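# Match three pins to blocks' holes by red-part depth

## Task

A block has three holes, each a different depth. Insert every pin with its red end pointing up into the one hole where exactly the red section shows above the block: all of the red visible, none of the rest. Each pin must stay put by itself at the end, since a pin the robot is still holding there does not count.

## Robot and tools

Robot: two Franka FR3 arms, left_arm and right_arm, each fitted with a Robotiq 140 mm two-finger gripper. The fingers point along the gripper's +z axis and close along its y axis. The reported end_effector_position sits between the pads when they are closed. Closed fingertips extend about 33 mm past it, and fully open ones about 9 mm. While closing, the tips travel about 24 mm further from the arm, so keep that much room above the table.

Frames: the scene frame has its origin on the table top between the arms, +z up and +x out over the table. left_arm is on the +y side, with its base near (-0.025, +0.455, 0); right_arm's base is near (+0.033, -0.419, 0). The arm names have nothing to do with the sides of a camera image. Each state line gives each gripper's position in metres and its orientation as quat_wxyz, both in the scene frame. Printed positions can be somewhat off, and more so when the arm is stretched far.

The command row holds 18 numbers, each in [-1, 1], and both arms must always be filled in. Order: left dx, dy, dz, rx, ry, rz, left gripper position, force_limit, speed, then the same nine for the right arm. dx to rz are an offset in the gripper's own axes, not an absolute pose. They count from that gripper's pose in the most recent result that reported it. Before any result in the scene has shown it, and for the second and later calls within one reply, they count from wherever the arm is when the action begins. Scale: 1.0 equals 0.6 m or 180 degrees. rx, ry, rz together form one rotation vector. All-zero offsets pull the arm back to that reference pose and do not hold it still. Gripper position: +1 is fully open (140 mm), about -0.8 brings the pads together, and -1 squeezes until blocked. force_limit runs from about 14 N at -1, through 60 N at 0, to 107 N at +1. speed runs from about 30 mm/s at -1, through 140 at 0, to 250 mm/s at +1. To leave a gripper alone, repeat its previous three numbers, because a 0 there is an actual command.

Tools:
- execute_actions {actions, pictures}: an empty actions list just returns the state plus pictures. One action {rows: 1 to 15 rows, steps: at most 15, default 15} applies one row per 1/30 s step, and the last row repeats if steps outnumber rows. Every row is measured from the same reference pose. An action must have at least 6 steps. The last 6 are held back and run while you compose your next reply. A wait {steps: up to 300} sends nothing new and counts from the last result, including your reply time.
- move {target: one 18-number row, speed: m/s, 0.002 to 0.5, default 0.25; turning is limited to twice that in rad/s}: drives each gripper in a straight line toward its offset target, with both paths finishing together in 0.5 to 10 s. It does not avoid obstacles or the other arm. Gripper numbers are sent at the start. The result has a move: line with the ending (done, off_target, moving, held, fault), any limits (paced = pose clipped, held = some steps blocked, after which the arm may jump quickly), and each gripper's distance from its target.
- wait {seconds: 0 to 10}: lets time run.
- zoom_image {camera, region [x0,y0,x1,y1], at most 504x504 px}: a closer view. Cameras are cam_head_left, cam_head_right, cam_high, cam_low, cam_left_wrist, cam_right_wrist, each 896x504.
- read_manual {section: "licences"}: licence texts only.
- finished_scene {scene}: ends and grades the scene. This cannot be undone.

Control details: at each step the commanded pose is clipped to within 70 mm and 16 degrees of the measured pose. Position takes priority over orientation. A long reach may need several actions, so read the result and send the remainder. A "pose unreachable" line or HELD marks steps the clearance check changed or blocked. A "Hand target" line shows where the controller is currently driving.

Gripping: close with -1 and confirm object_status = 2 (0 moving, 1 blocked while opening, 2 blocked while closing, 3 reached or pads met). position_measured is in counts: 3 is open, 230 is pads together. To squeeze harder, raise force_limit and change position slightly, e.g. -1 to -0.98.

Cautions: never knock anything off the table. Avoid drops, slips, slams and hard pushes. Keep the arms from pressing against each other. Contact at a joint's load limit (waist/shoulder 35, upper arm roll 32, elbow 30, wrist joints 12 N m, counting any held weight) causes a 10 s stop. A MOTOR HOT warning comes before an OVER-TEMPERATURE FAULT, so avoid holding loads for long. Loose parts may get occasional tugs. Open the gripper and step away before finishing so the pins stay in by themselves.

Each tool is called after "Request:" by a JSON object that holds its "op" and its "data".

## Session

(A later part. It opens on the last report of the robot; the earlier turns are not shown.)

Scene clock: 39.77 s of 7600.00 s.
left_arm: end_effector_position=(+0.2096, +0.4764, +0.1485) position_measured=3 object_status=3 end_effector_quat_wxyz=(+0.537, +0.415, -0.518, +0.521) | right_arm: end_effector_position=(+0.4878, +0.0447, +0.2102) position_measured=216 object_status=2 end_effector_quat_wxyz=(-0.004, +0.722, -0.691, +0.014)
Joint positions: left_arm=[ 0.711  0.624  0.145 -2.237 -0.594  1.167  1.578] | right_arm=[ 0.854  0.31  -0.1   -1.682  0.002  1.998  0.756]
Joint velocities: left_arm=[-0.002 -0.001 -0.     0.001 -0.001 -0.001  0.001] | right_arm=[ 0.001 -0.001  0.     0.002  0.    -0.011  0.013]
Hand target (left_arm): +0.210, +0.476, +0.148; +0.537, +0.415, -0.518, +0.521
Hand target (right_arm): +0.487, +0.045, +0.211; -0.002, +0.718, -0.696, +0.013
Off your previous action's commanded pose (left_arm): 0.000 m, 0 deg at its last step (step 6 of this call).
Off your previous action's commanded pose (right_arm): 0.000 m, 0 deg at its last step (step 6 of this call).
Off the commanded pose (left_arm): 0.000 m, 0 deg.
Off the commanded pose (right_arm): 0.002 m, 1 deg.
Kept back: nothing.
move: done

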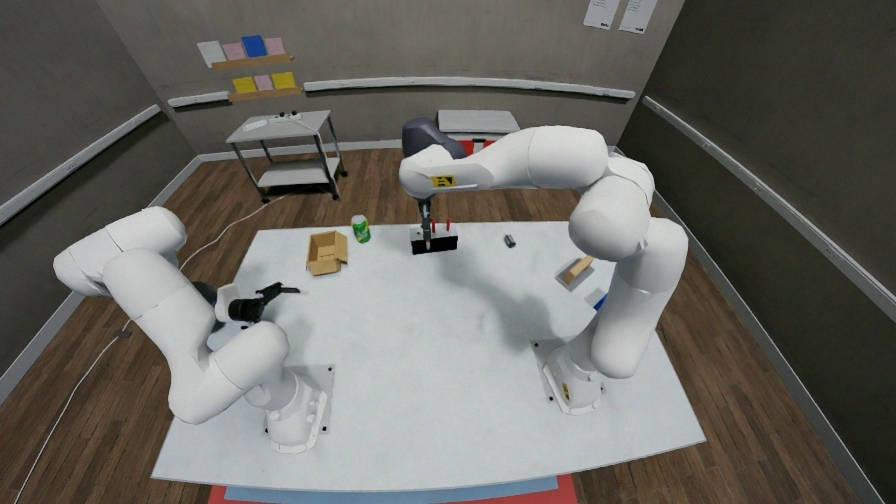

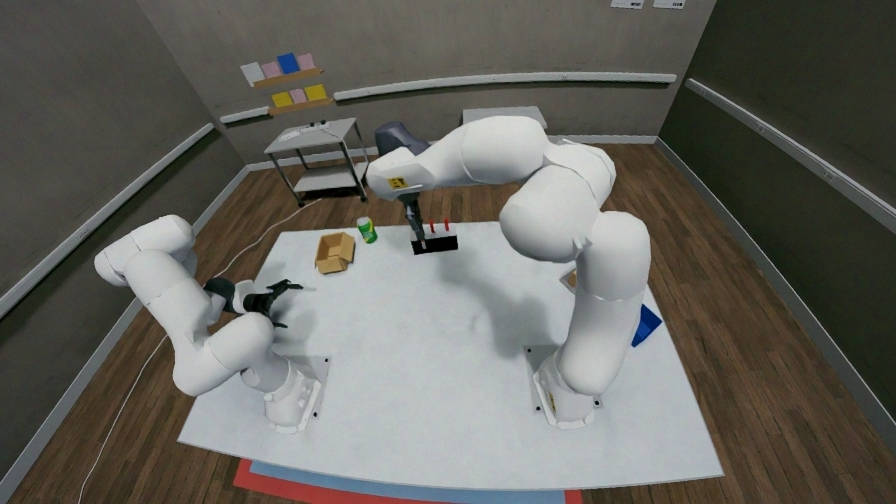

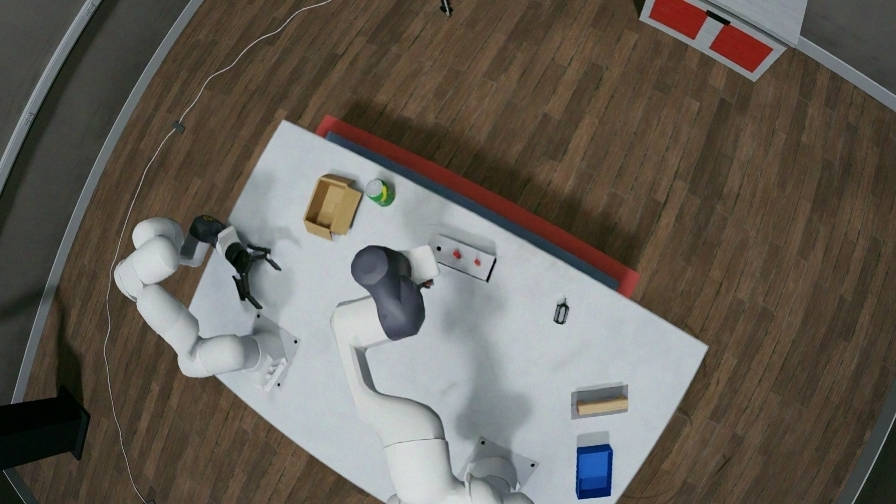

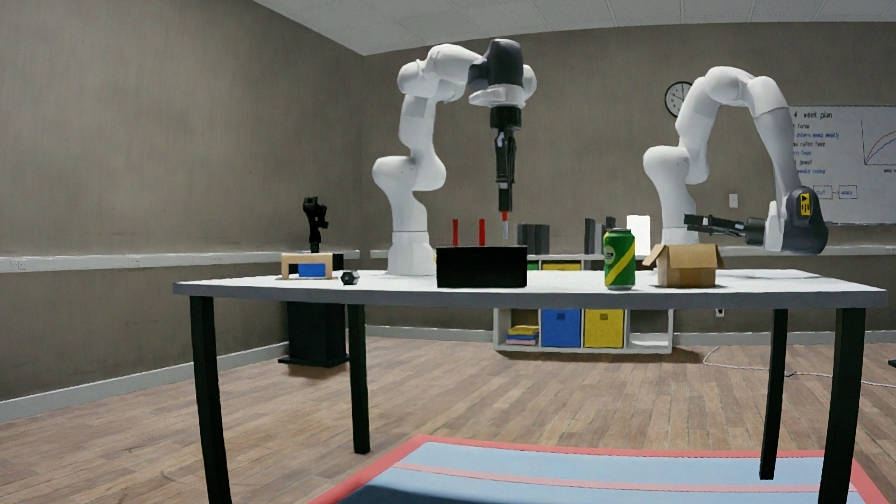

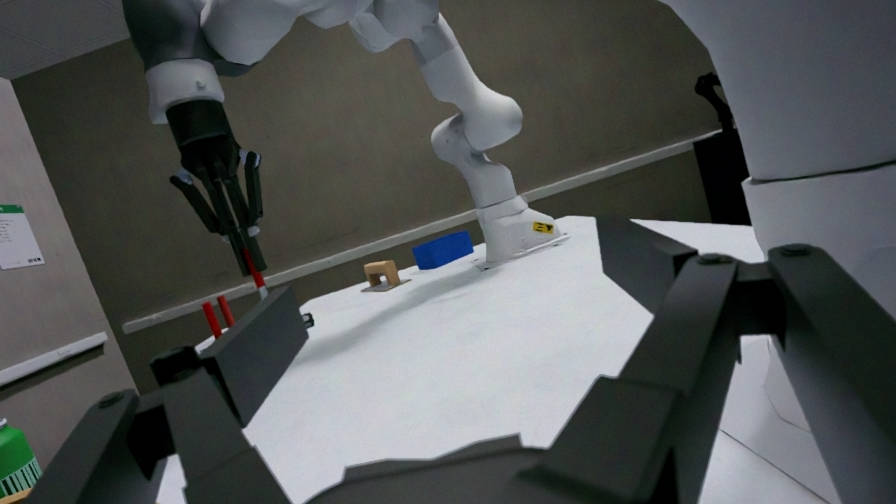

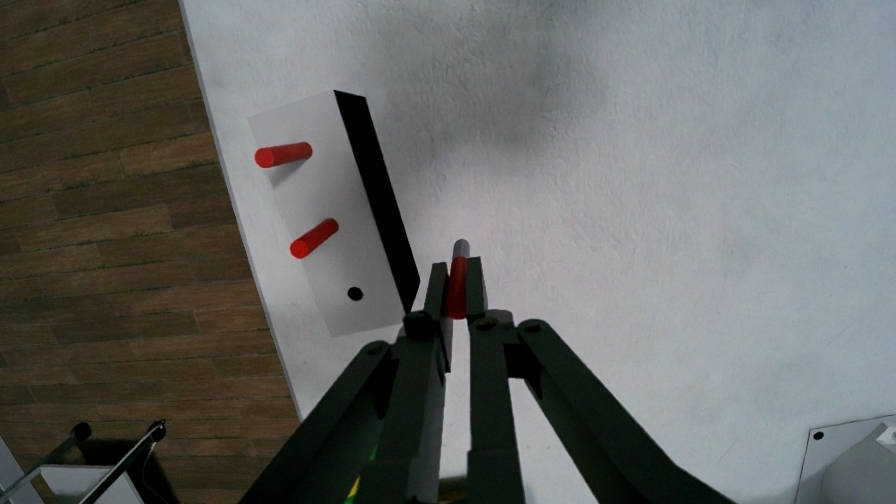

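Request:
{"op": "move", "data": {"target": [0,0,0,0,0,0,1,0,0,-0.0553,-0.1563,0.005,-0.001,0.001,0,-1,0,-0.4], "speed": 0.16}}

Request:
{"op": "move", "data": {"target": [0,0,0,0,0,0,1,0,0,-0.001,-0.002,0.016,0,0,0,-1,0,-0.4], "speed": 0.03}}

Request:
{"op": "zoom_image", "data": {"camera": "cam_right_wrist", "region": [410,180,510,280]}}

Scene clock: 41.40 s of 7600.00 s.
left_arm: end_effector_position=(+0.2096, +0.4764, +0.1485) position_measured=3 object_status=3 end_effector_quat_wxyz=(+0.537, +0.415, -0.518, +0.521) | right_arm: end_effector_position=(+0.5805, +0.0819, +0.2068) position_measured=216 object_status=2 end_effector_quat_wxyz=(-0.004, +0.720, -0.694, +0.016)
Joint positions: left_arm=[ 0.711  0.624  0.145 -2.237 -0.594  1.167  1.578] | right_arm=[ 0.77   0.657 -0.088 -1.149  0.022  1.814  0.701]
Joint velocities: left_arm=[-0.001 -0.002 -0.    -0.001  0.001 -0.    -0.002] | right_arm=[-0.004  0.003  0.001  0.003 -0.001 -0.016 -0.009]
Hand target (left_arm): +0.210, +0.476, +0.148; +0.537, +0.415, -0.518, +0.521
Hand target (right_arm): +0.579, +0.081, +0.207; -0.002, +0.722, -0.692, +0.015
Off the commanded pose (left_arm): 0.000 m, 0 deg.
Off the commanded pose (right_arm): 0.002 m, 1 deg.
Kept back: nothing.
move: done

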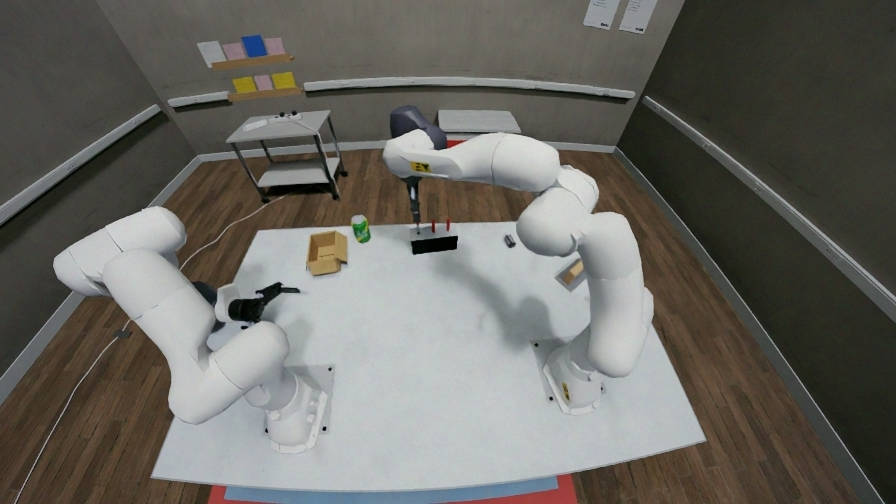

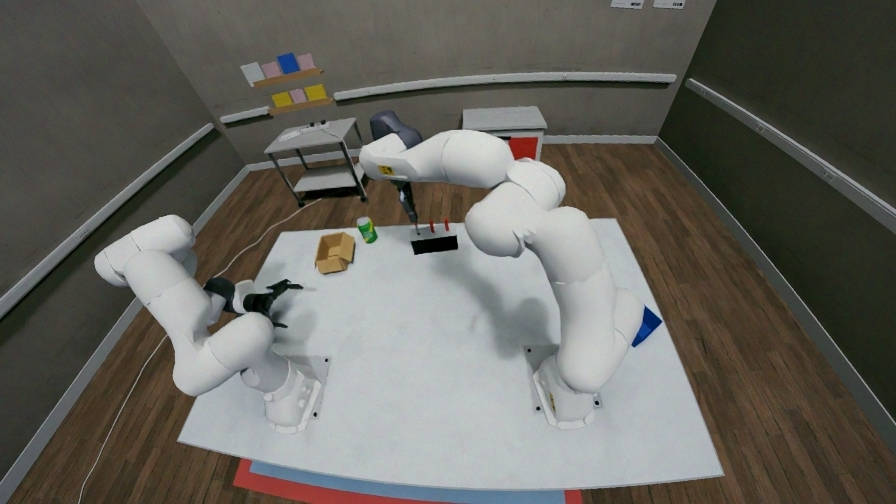

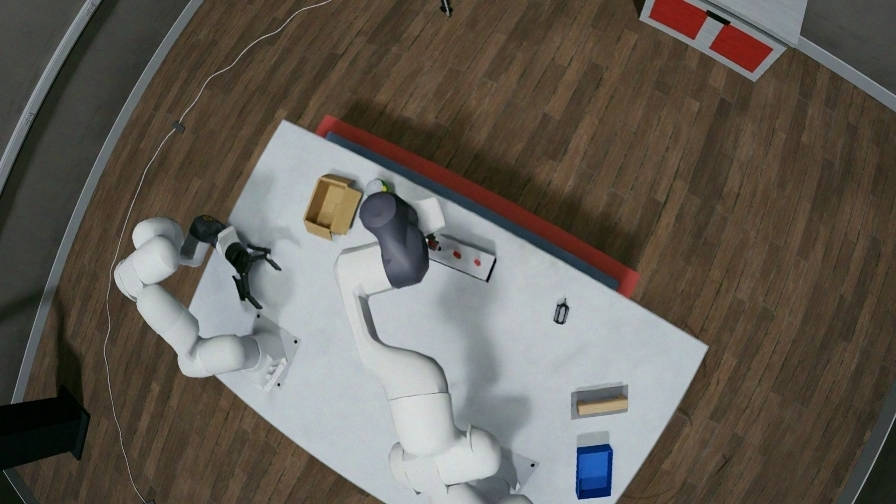

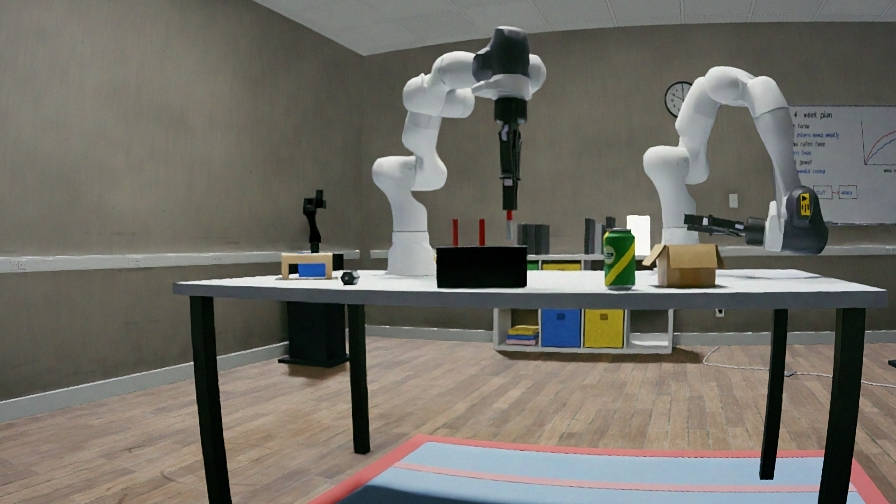

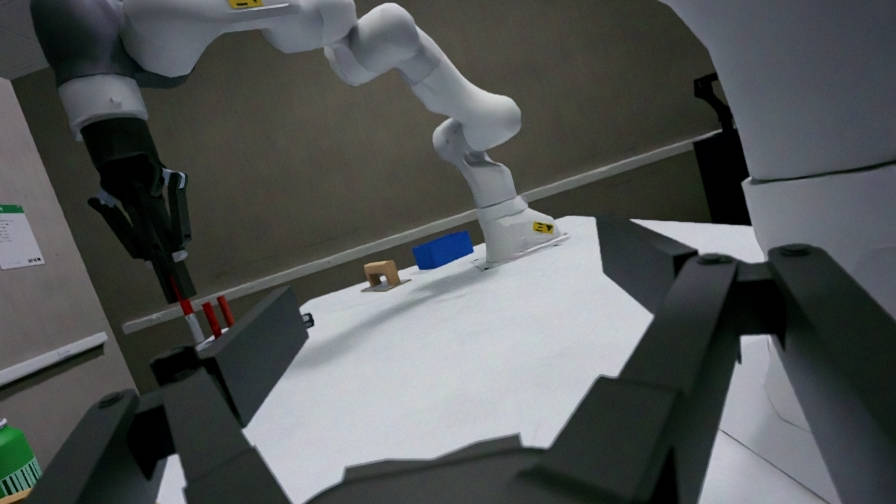

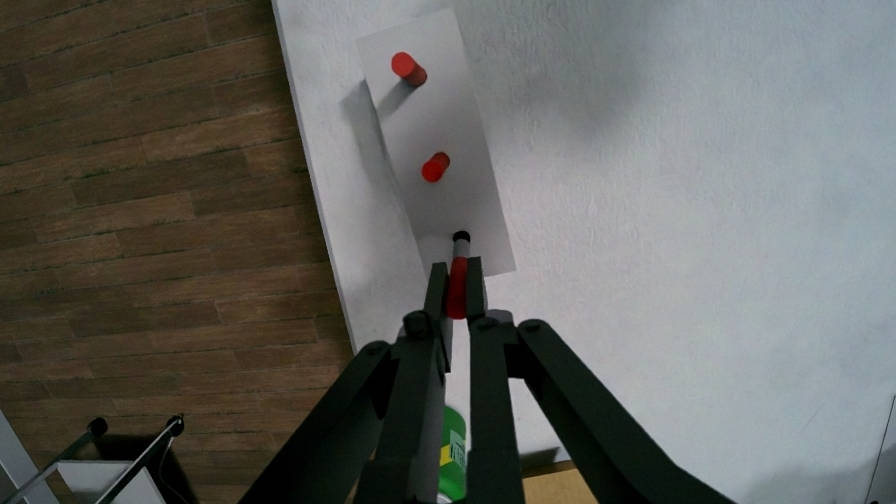

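Scene clock: 42.13 s of 7600.00 s.
left_arm: end_effector_position=(+0.2096, +0.4764, +0.1485) position_measured=3 object_status=3 end_effector_quat_wxyz=(+0.537, +0.415, -0.518, +0.521) | right_arm: end_effector_position=(+0.5804, +0.0813, +0.1970) position_measured=216 object_status=2 end_effector_quat_wxyz=(-0.001, +0.720, -0.694, +0.016)
Joint positions: left_arm=[ 0.711  0.624  0.145 -2.237 -0.594  1.167  1.578] | right_arm=[ 0.77   0.665 -0.088 -1.159  0.022  1.827  0.701]
Joint velocities: left_arm=[-0.     0.    -0.001  0.001 -0.    -0.001  0.001] | right_arm=[ 0.001  0.    -0.001  0.     0.001  0.009  0.002]
Hand target (left_arm): +0.210, +0.476, +0.148; +0.537, +0.415, -0.518, +0.521
Hand target (right_arm): +0.582, +0.082, +0.197; -0.004, +0.720, -0.694, +0.016
Off the commanded pose (left_arm): 0.000 m, 0 deg.
Off the commanded pose (right_arm): 0.002 m, 0 deg.
Kept back: nothing.
move: done

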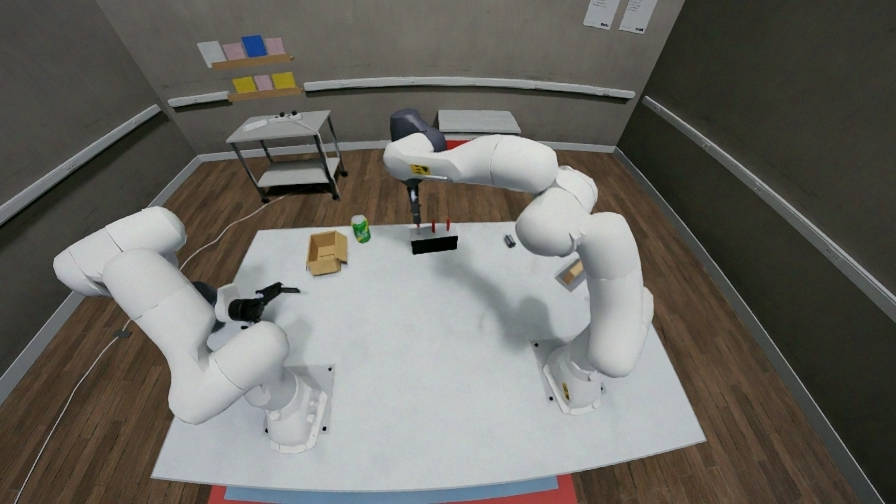

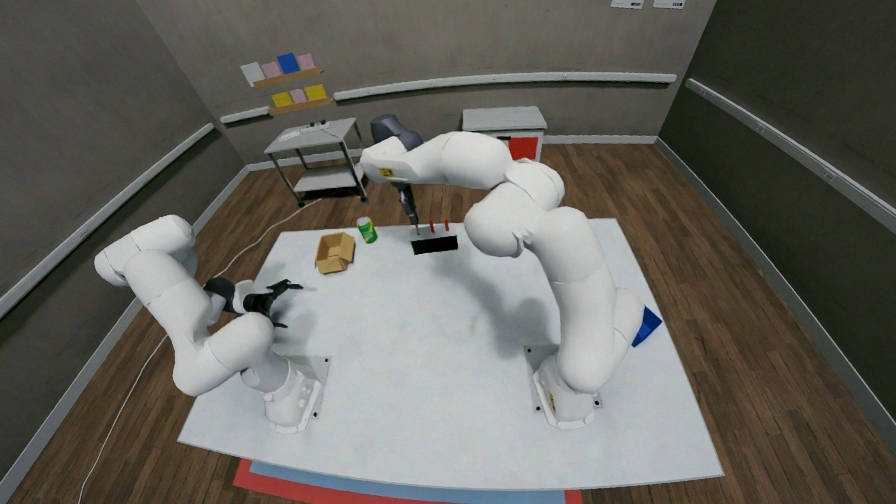

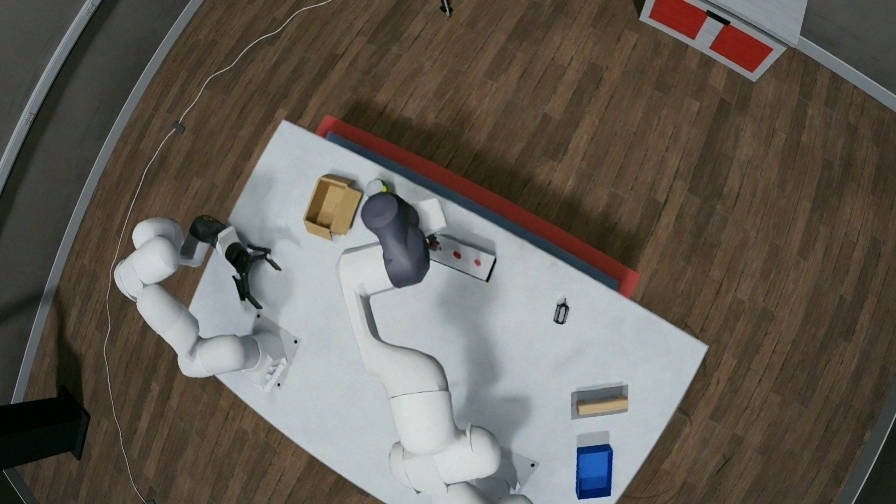

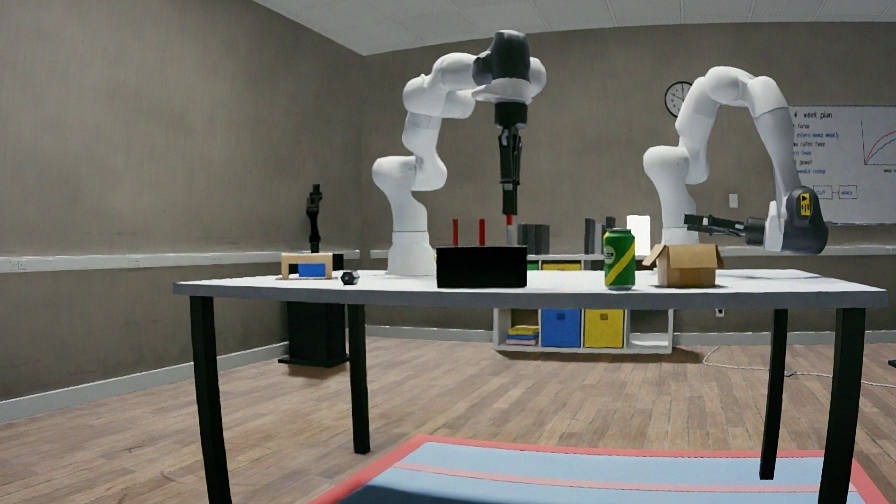

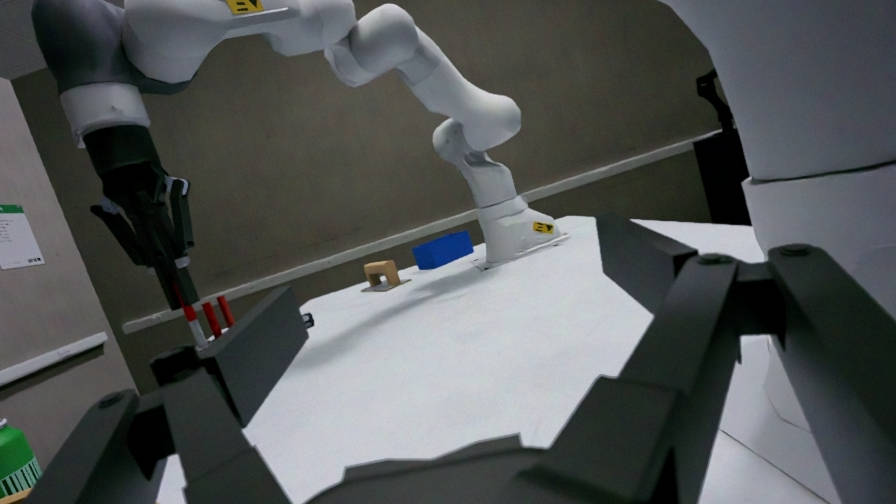

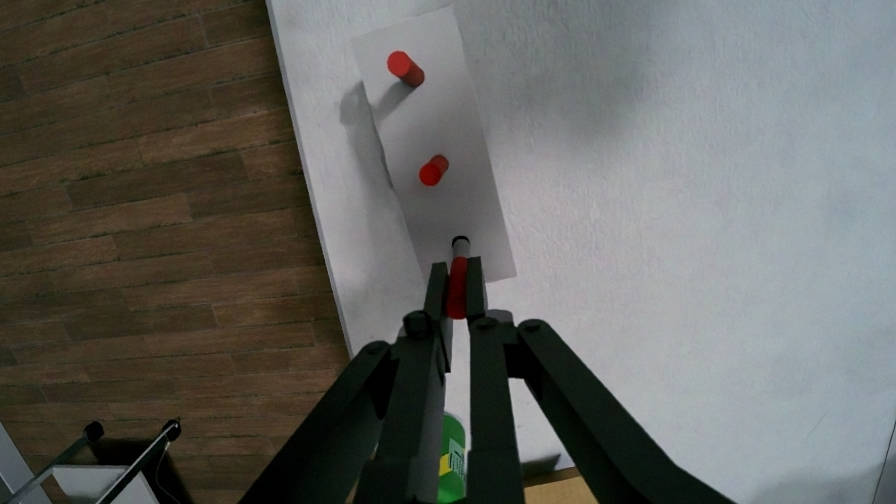

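Region (410, 180, 510, 280) of cam_right_wrist's 896x504 image, scaled by 5.040, with more detail than that image has.

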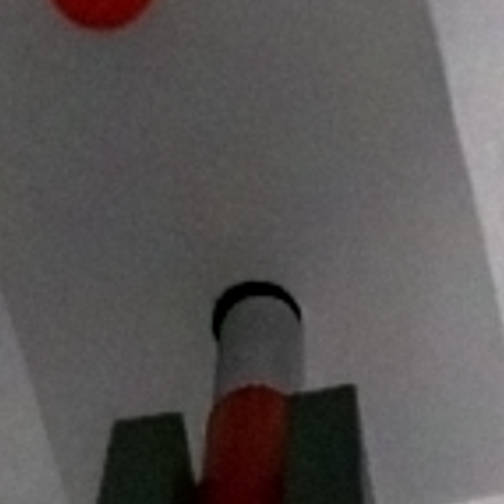

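Request:
{"op": "execute_actions", "data": {"actions": [{"rows":[[0,0,0,0,0,0,1,0,0,0,-0.005,0.002,0.002,-0.001,0,-1,0,-0.4],[0,0,0,0,0,0,1,0,0,0,-0.005,0.004,0.002,-0.001,0,-1,0,-0.4],[0,0,0,0,0,0,1,0,0,0,-0.005,0.006,0.002,-0.001,0,-1,0,-0.4],[0,0,0,0,0,0,1,0,0,0,-0.005,0.008,0.002,-0.001,0,-1,0,-0.4],[0,0,0,0,0,0,1,0,0,0,-0.005,0.011,0.002,-0.001,0,-1,0,-0.4],[0,0,0,0,0,0,1,0,0,0,-0.005,0.014,0.002,-0.001,0,-1,0,-0.4],[0,0,0,0,0,0,1,0,0,0,-0.005,0.017,0.002,-0.001,0,-1,0,-0.4]]}]}}

Request:
{"op": "execute_actions", "data": {"actions": [{"steps":6}]}}

Scene clock: 42.73 s of 7600.00 s.
left_arm: end_effector_position=(+0.2096, +0.4764, +0.1485) position_measured=3 object_status=3 end_effector_quat_wxyz=(+0.537, +0.415, -0.518, +0.521) | right_arm: end_effector_position=(+0.5810, +0.0808, +0.1893) position_measured=216 object_status=2 end_effector_quat_wxyz=(-0.001, +0.719, -0.694, +0.017)
Joint positions: left_arm=[ 0.711  0.624  0.145 -2.237 -0.594  1.167  1.578] | right_arm=[ 0.77   0.667 -0.088 -1.176  0.022  1.846  0.701]
Joint velocities: left_arm=[ 0.001 -0.    -0.     0.001  0.001  0.001 -0.   ] | right_arm=[-0.     0.018  0.    -0.046  0.001  0.061  0.   ]
Steps of this call (steps 1 to 9: nothing new was sent; steps 10 to 18: the first 9 steps of this action). Readings (end_effector_position | what the end effector reports):
10: left_arm (+0.2096, +0.4764, +0.1485) | right_arm (+0.5808, +0.0816, +0.1970) | left_arm position_measured=3 object_status=3 | right_arm position_measured=216 object_status=2
11: left_arm (+0.2096, +0.4764, +0.1485) | right_arm (+0.5809, +0.0817, +0.1967) | left_arm position_measured=3 object_status=3 | right_arm position_measured=216 object_status=2
13: left_arm (+0.2096, +0.4764, +0.1485) | right_arm (+0.5808, +0.0815, +0.1953) | left_arm position_measured=3 object_status=3 | right_arm position_measured=216 object_status=2
17: left_arm (+0.2096, +0.4764, +0.1485) | right_arm (+0.5809, +0.0809, +0.1904) | left_arm position_measured=3 object_status=3 | right_arm position_measured=216 object_status=2
18: the state above

Scene clock: 42.93 s of 7600.00 s.
left_arm: end_effector_position=(+0.2096, +0.4764, +0.1485) position_measured=3 object_status=3 end_effector_quat_wxyz=(+0.537, +0.415, -0.518, +0.521) | right_arm: end_effector_position=(+0.5812, +0.0809, +0.1867) position_measured=216 object_status=2 end_effector_quat_wxyz=(-0.001, +0.719, -0.694, +0.017)
Joint positions: left_arm=[ 0.711  0.624  0.145 -2.237 -0.594  1.167  1.578] | right_arm=[ 0.77   0.669 -0.088 -1.18   0.022  1.852  0.701]
Joint velocities: left_arm=[ 0.    -0.001 -0.     0.001 -0.001  0.    -0.002] | right_arm=[ 0.     0.    -0.002 -0.004 -0.     0.012  0.   ]
Hand target (left_arm): +0.210, +0.476, +0.148; +0.537, +0.415, -0.518, +0.521
Hand target (right_arm): +0.584, +0.081, +0.187; -0.004, +0.720, -0.694, +0.018
Off the commanded pose (left_arm): 0.000 m, 0 deg.
Off the commanded pose (right_arm): 0.002 m, 0 deg.
Kept back: nothing.
Steps of this call (steps 1 to 6: the last 6 steps of your previous action). Readings (end_effector_position | what the end effector reports):
1: left_arm (+0.2096, +0.4764, +0.1485) | right_arm (+0.5811, +0.0808, +0.1884) | left_arm position_measured=3 object_status=3 | right_arm position_measured=216 object_status=2
2: left_arm (+0.2096, +0.4764, +0.1485) | right_arm (+0.5811, +0.0808, +0.1878) | left_arm position_measured=3 object_status=3 | right_arm position_measured=216 object_status=2
4: left_arm (+0.2096, +0.4764, +0.1485) | right_arm (+0.5812, +0.0808, +0.1869) | left_arm position_measured=3 object_status=3 | right_arm position_measured=216 object_status=2
6: the state above

Request:
{"op": "execute_actions", "data": {"actions": []}}

Request:
{"op": "move", "data": {"target": [0,0,0,0,0,0,1,0,0,-0.002,-0.002,0.061,0.001,-0.001,0,-1,0,-0.4], "speed": 0.05}}

Scene clock: 43.27 s of 7600.00 s.
left_arm: end_effector_position=(+0.2096, +0.4764, +0.1485) position_measured=3 object_status=3 end_effector_quat_wxyz=(+0.537, +0.415, -0.518, +0.521) | right_arm: end_effector_position=(+0.5814, +0.0810, +0.1866) position_measured=216 object_status=2 end_effector_quat_wxyz=(-0.002, +0.719, -0.694, +0.017)
Joint positions: left_arm=[ 0.711  0.624  0.145 -2.237 -0.594  1.167  1.578] | right_arm=[ 0.77   0.669 -0.088 -1.181  0.022  1.853  0.701]
Joint velocities: left_arm=[-0.     0.    -0.001 -0.001  0.001  0.001 -0.001] | right_arm=[0.002 0.001 0.002 0.    0.001 0.001 0.   ]
Hand target (left_arm): +0.210, +0.476, +0.148; +0.537, +0.415, -0.518, +0.521
Hand target (right_arm): +0.584, +0.081, +0.187; -0.004, +0.720, -0.694, +0.018
Off the commanded pose (left_arm): 0.000 m, 0 deg.
Off the commanded pose (right_arm): 0.002 m, 0 deg.
Kept back: nothing.
Steps of this call (steps 1 to 10: nothing new was sent). Readings (end_effector_position | what the end effector reports):
1: left_arm (+0.2096, +0.4764, +0.1485) | right_arm (+0.5813, +0.0810, +0.1867) | left_arm position_measured=3 object_status=3 | right_arm position_measured=216 object_status=2
2: left_arm (+0.2096, +0.4764, +0.1485) | right_arm (+0.5814, +0.0810, +0.1867) | left_arm position_measured=3 object_status=3 | right_arm position_measured=216 object_status=2
4: left_arm (+0.2096, +0.4764, +0.1485) | right_arm (+0.5814, +0.0810, +0.1867) | left_arm position_measured=3 object_status=3 | right_arm position_measured=216 object_status=2
8: left_arm (+0.2096, +0.4764, +0.1485) | right_arm (+0.5814, +0.0810, +0.1866) | left_arm position_measured=3 object_status=3 | right_arm position_measured=216 object_status=2
10: the state above

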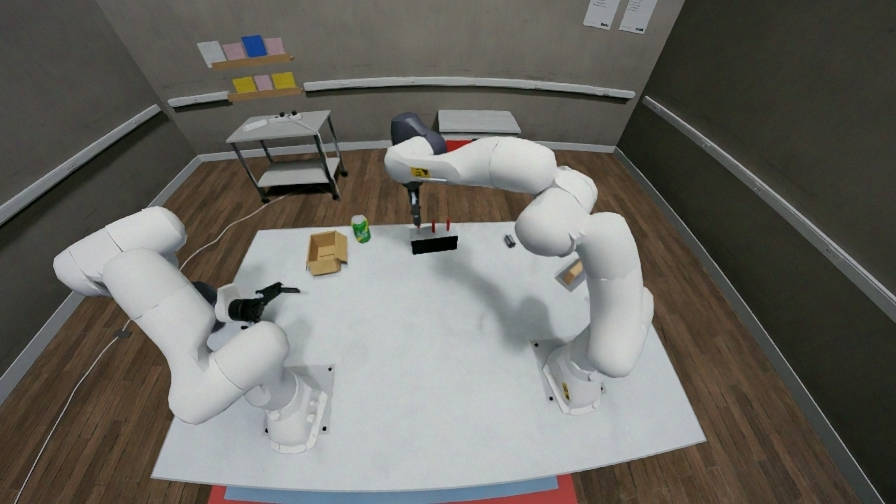

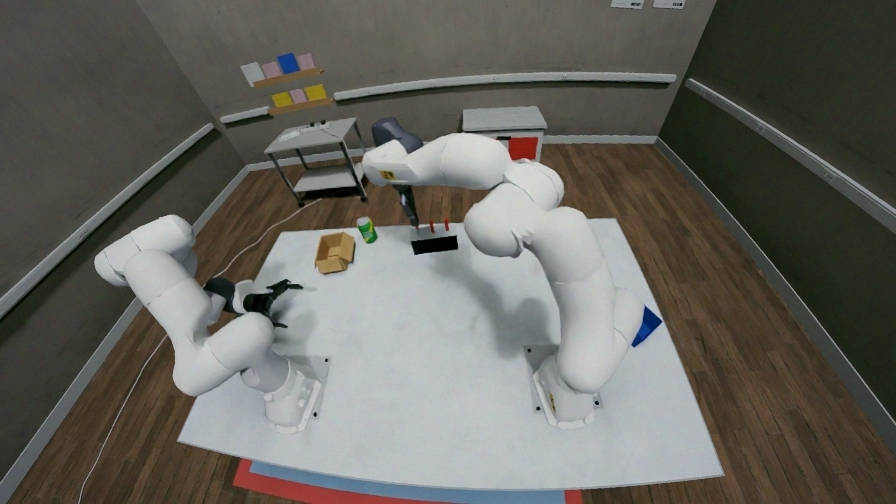

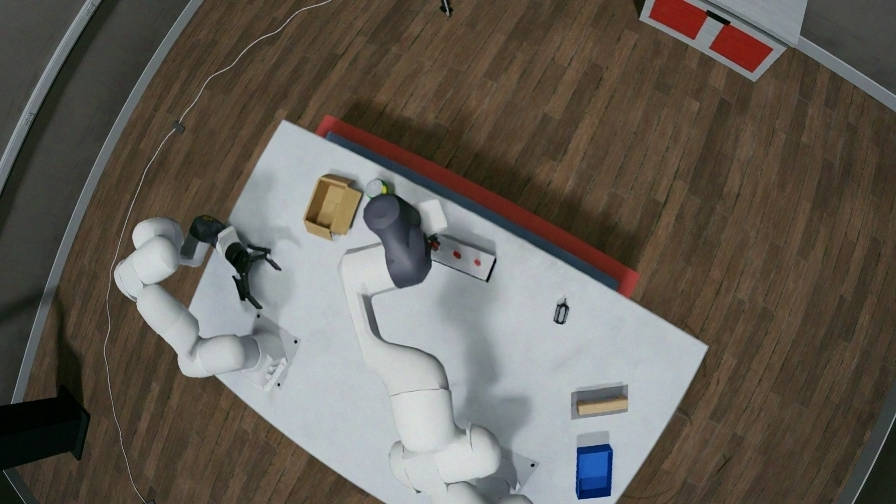

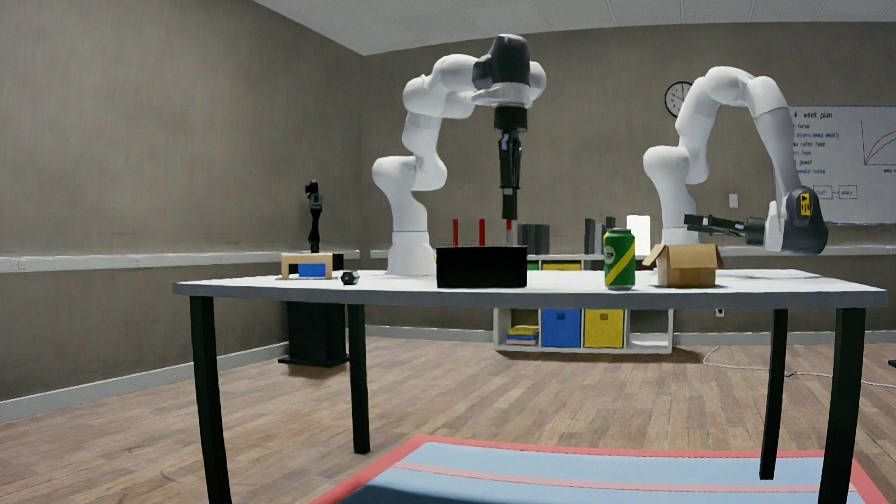

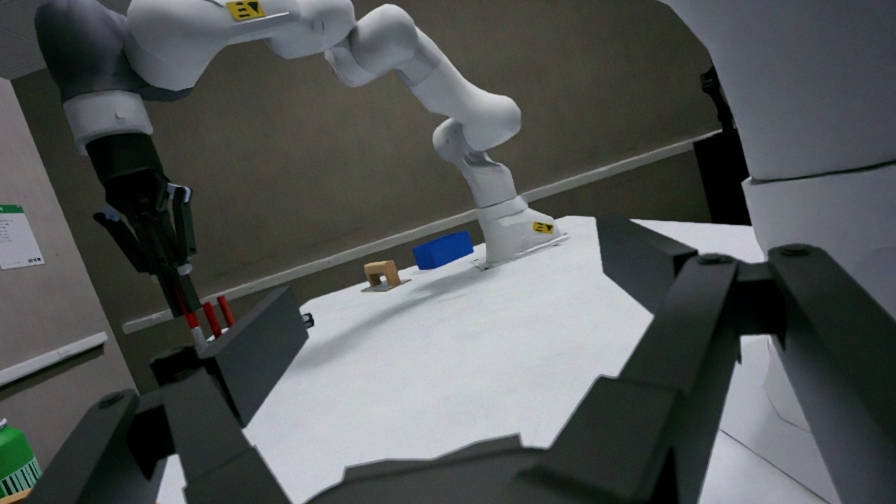

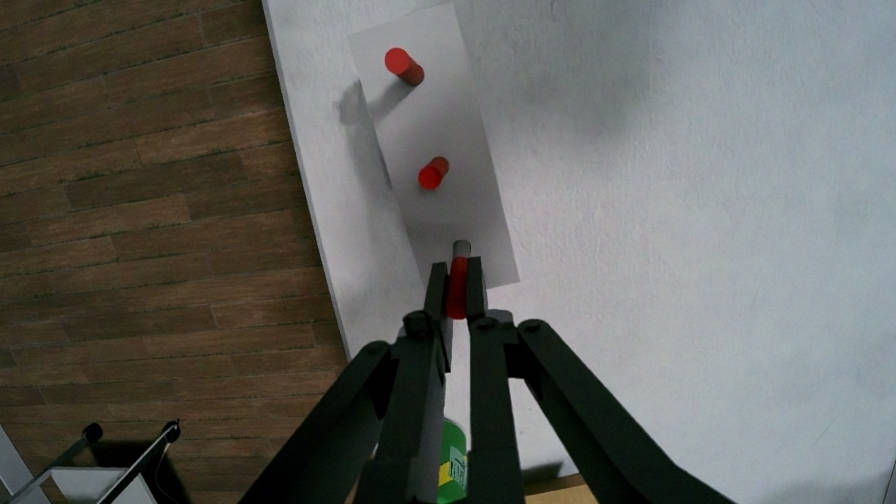

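Scene clock: 44.53 s of 7600.00 s.
left_arm: end_effector_position=(+0.2096, +0.4764, +0.1485) position_measured=3 object_status=3 end_effector_quat_wxyz=(+0.537, +0.415, -0.518, +0.521) | right_arm: end_effector_position=(+0.5817, +0.0812, +0.1517) position_measured=216 object_status=2 end_effector_quat_wxyz=(-0.002, +0.720, -0.694, +0.017)
Joint positions: left_arm=[ 0.711  0.624  0.145 -2.237 -0.594  1.167  1.578] | right_arm=[ 0.77   0.686 -0.086 -1.242  0.022  1.932  0.701]
Joint velocities: left_arm=[-0.001 -0.    -0.001 -0.001  0.     0.001 -0.   ] | right_arm=[-0.001  0.     0.001 -0.002 -0.    -0.     0.   ]
Hand target (left_arm): +0.210, +0.476, +0.148; +0.537, +0.415, -0.518, +0.521
Hand target (right_arm): +0.583, +0.081, +0.150; -0.004, +0.719, -0.694, +0.017
Off the commanded pose (left_arm): 0.000 m, 0 deg.
Off the commanded pose (right_arm): 0.002 m, 0 deg.
Kept back: nothing.
move: done

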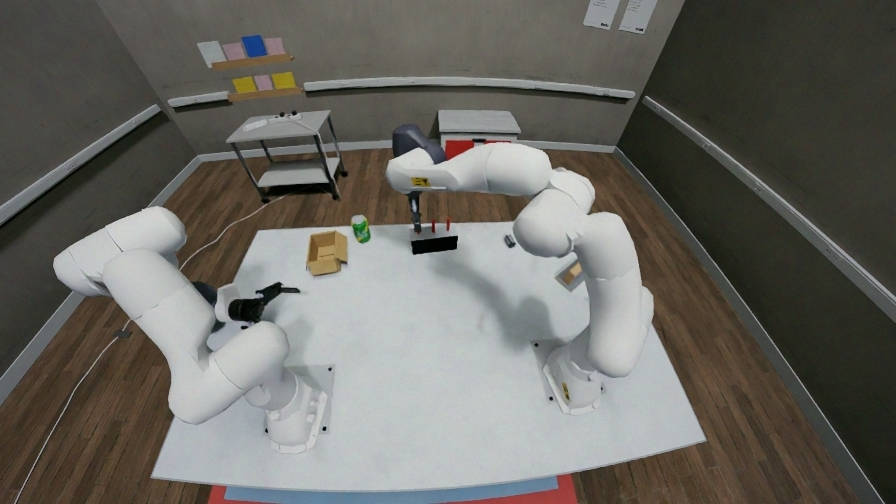

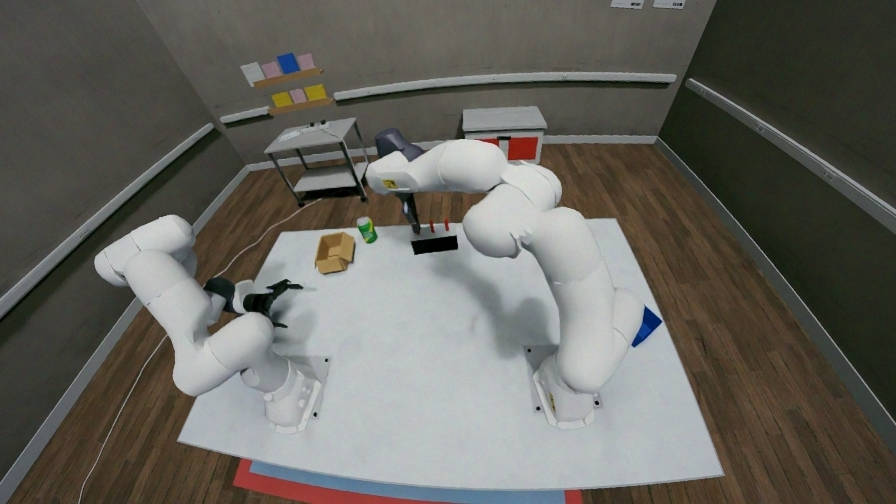

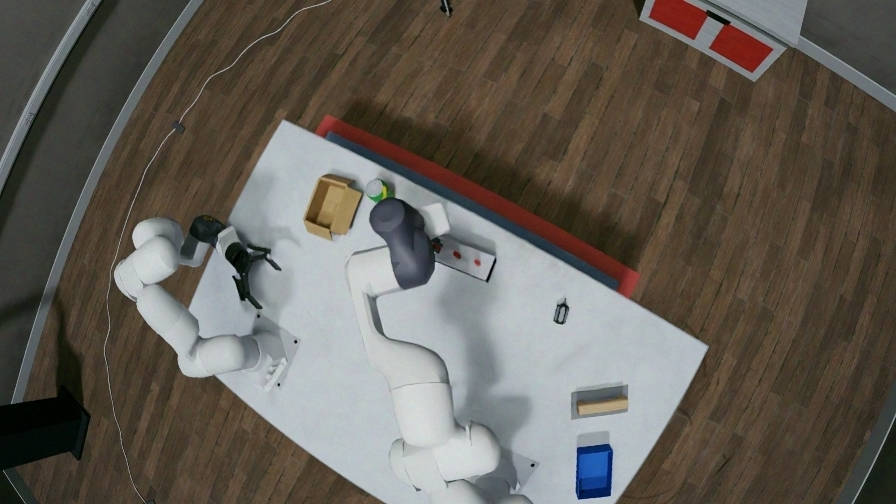

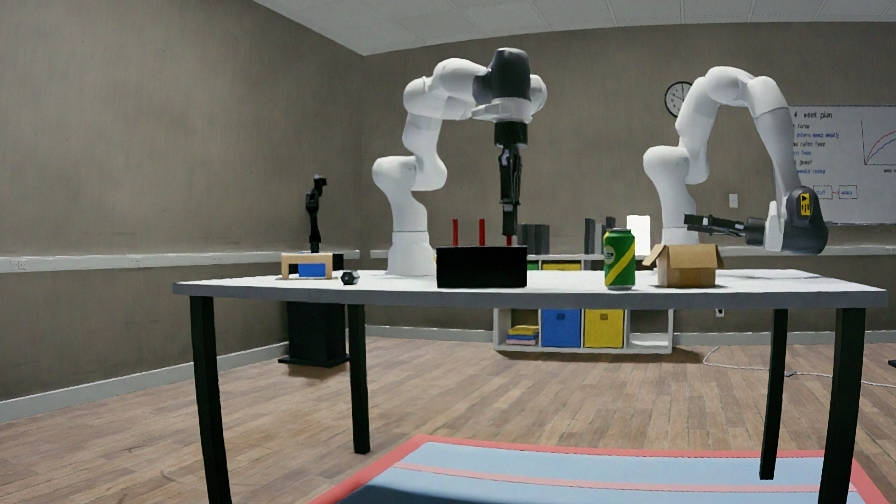

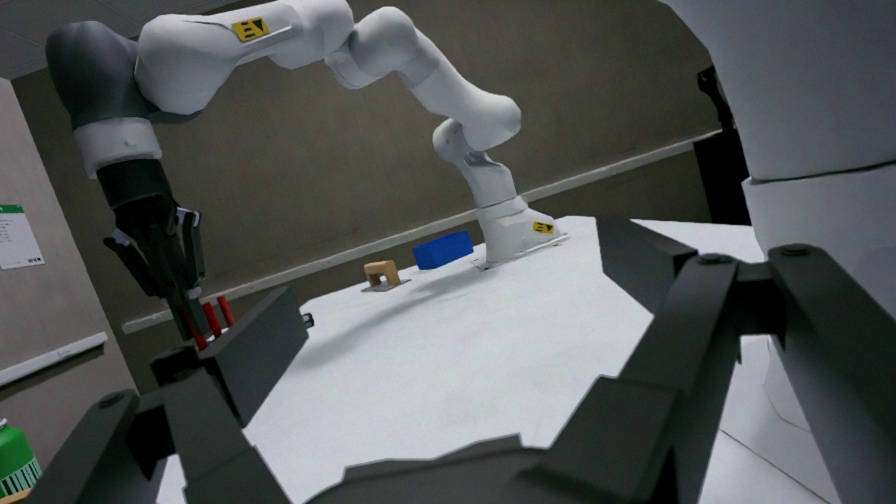

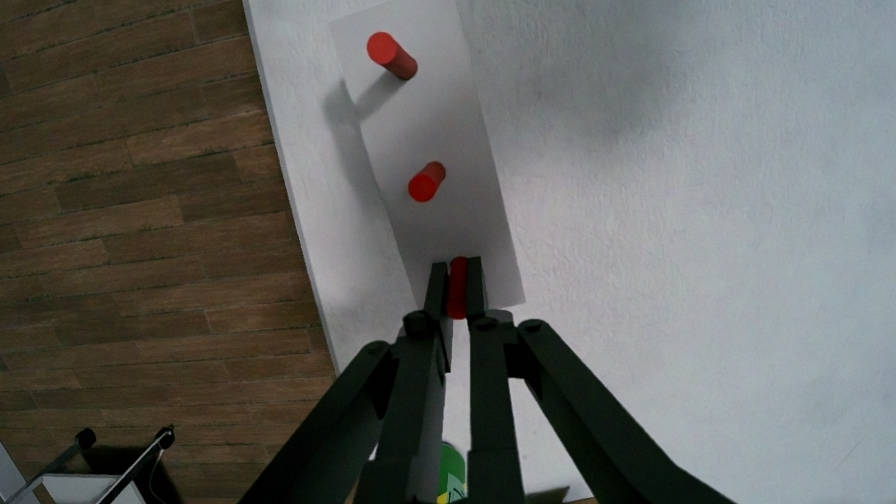

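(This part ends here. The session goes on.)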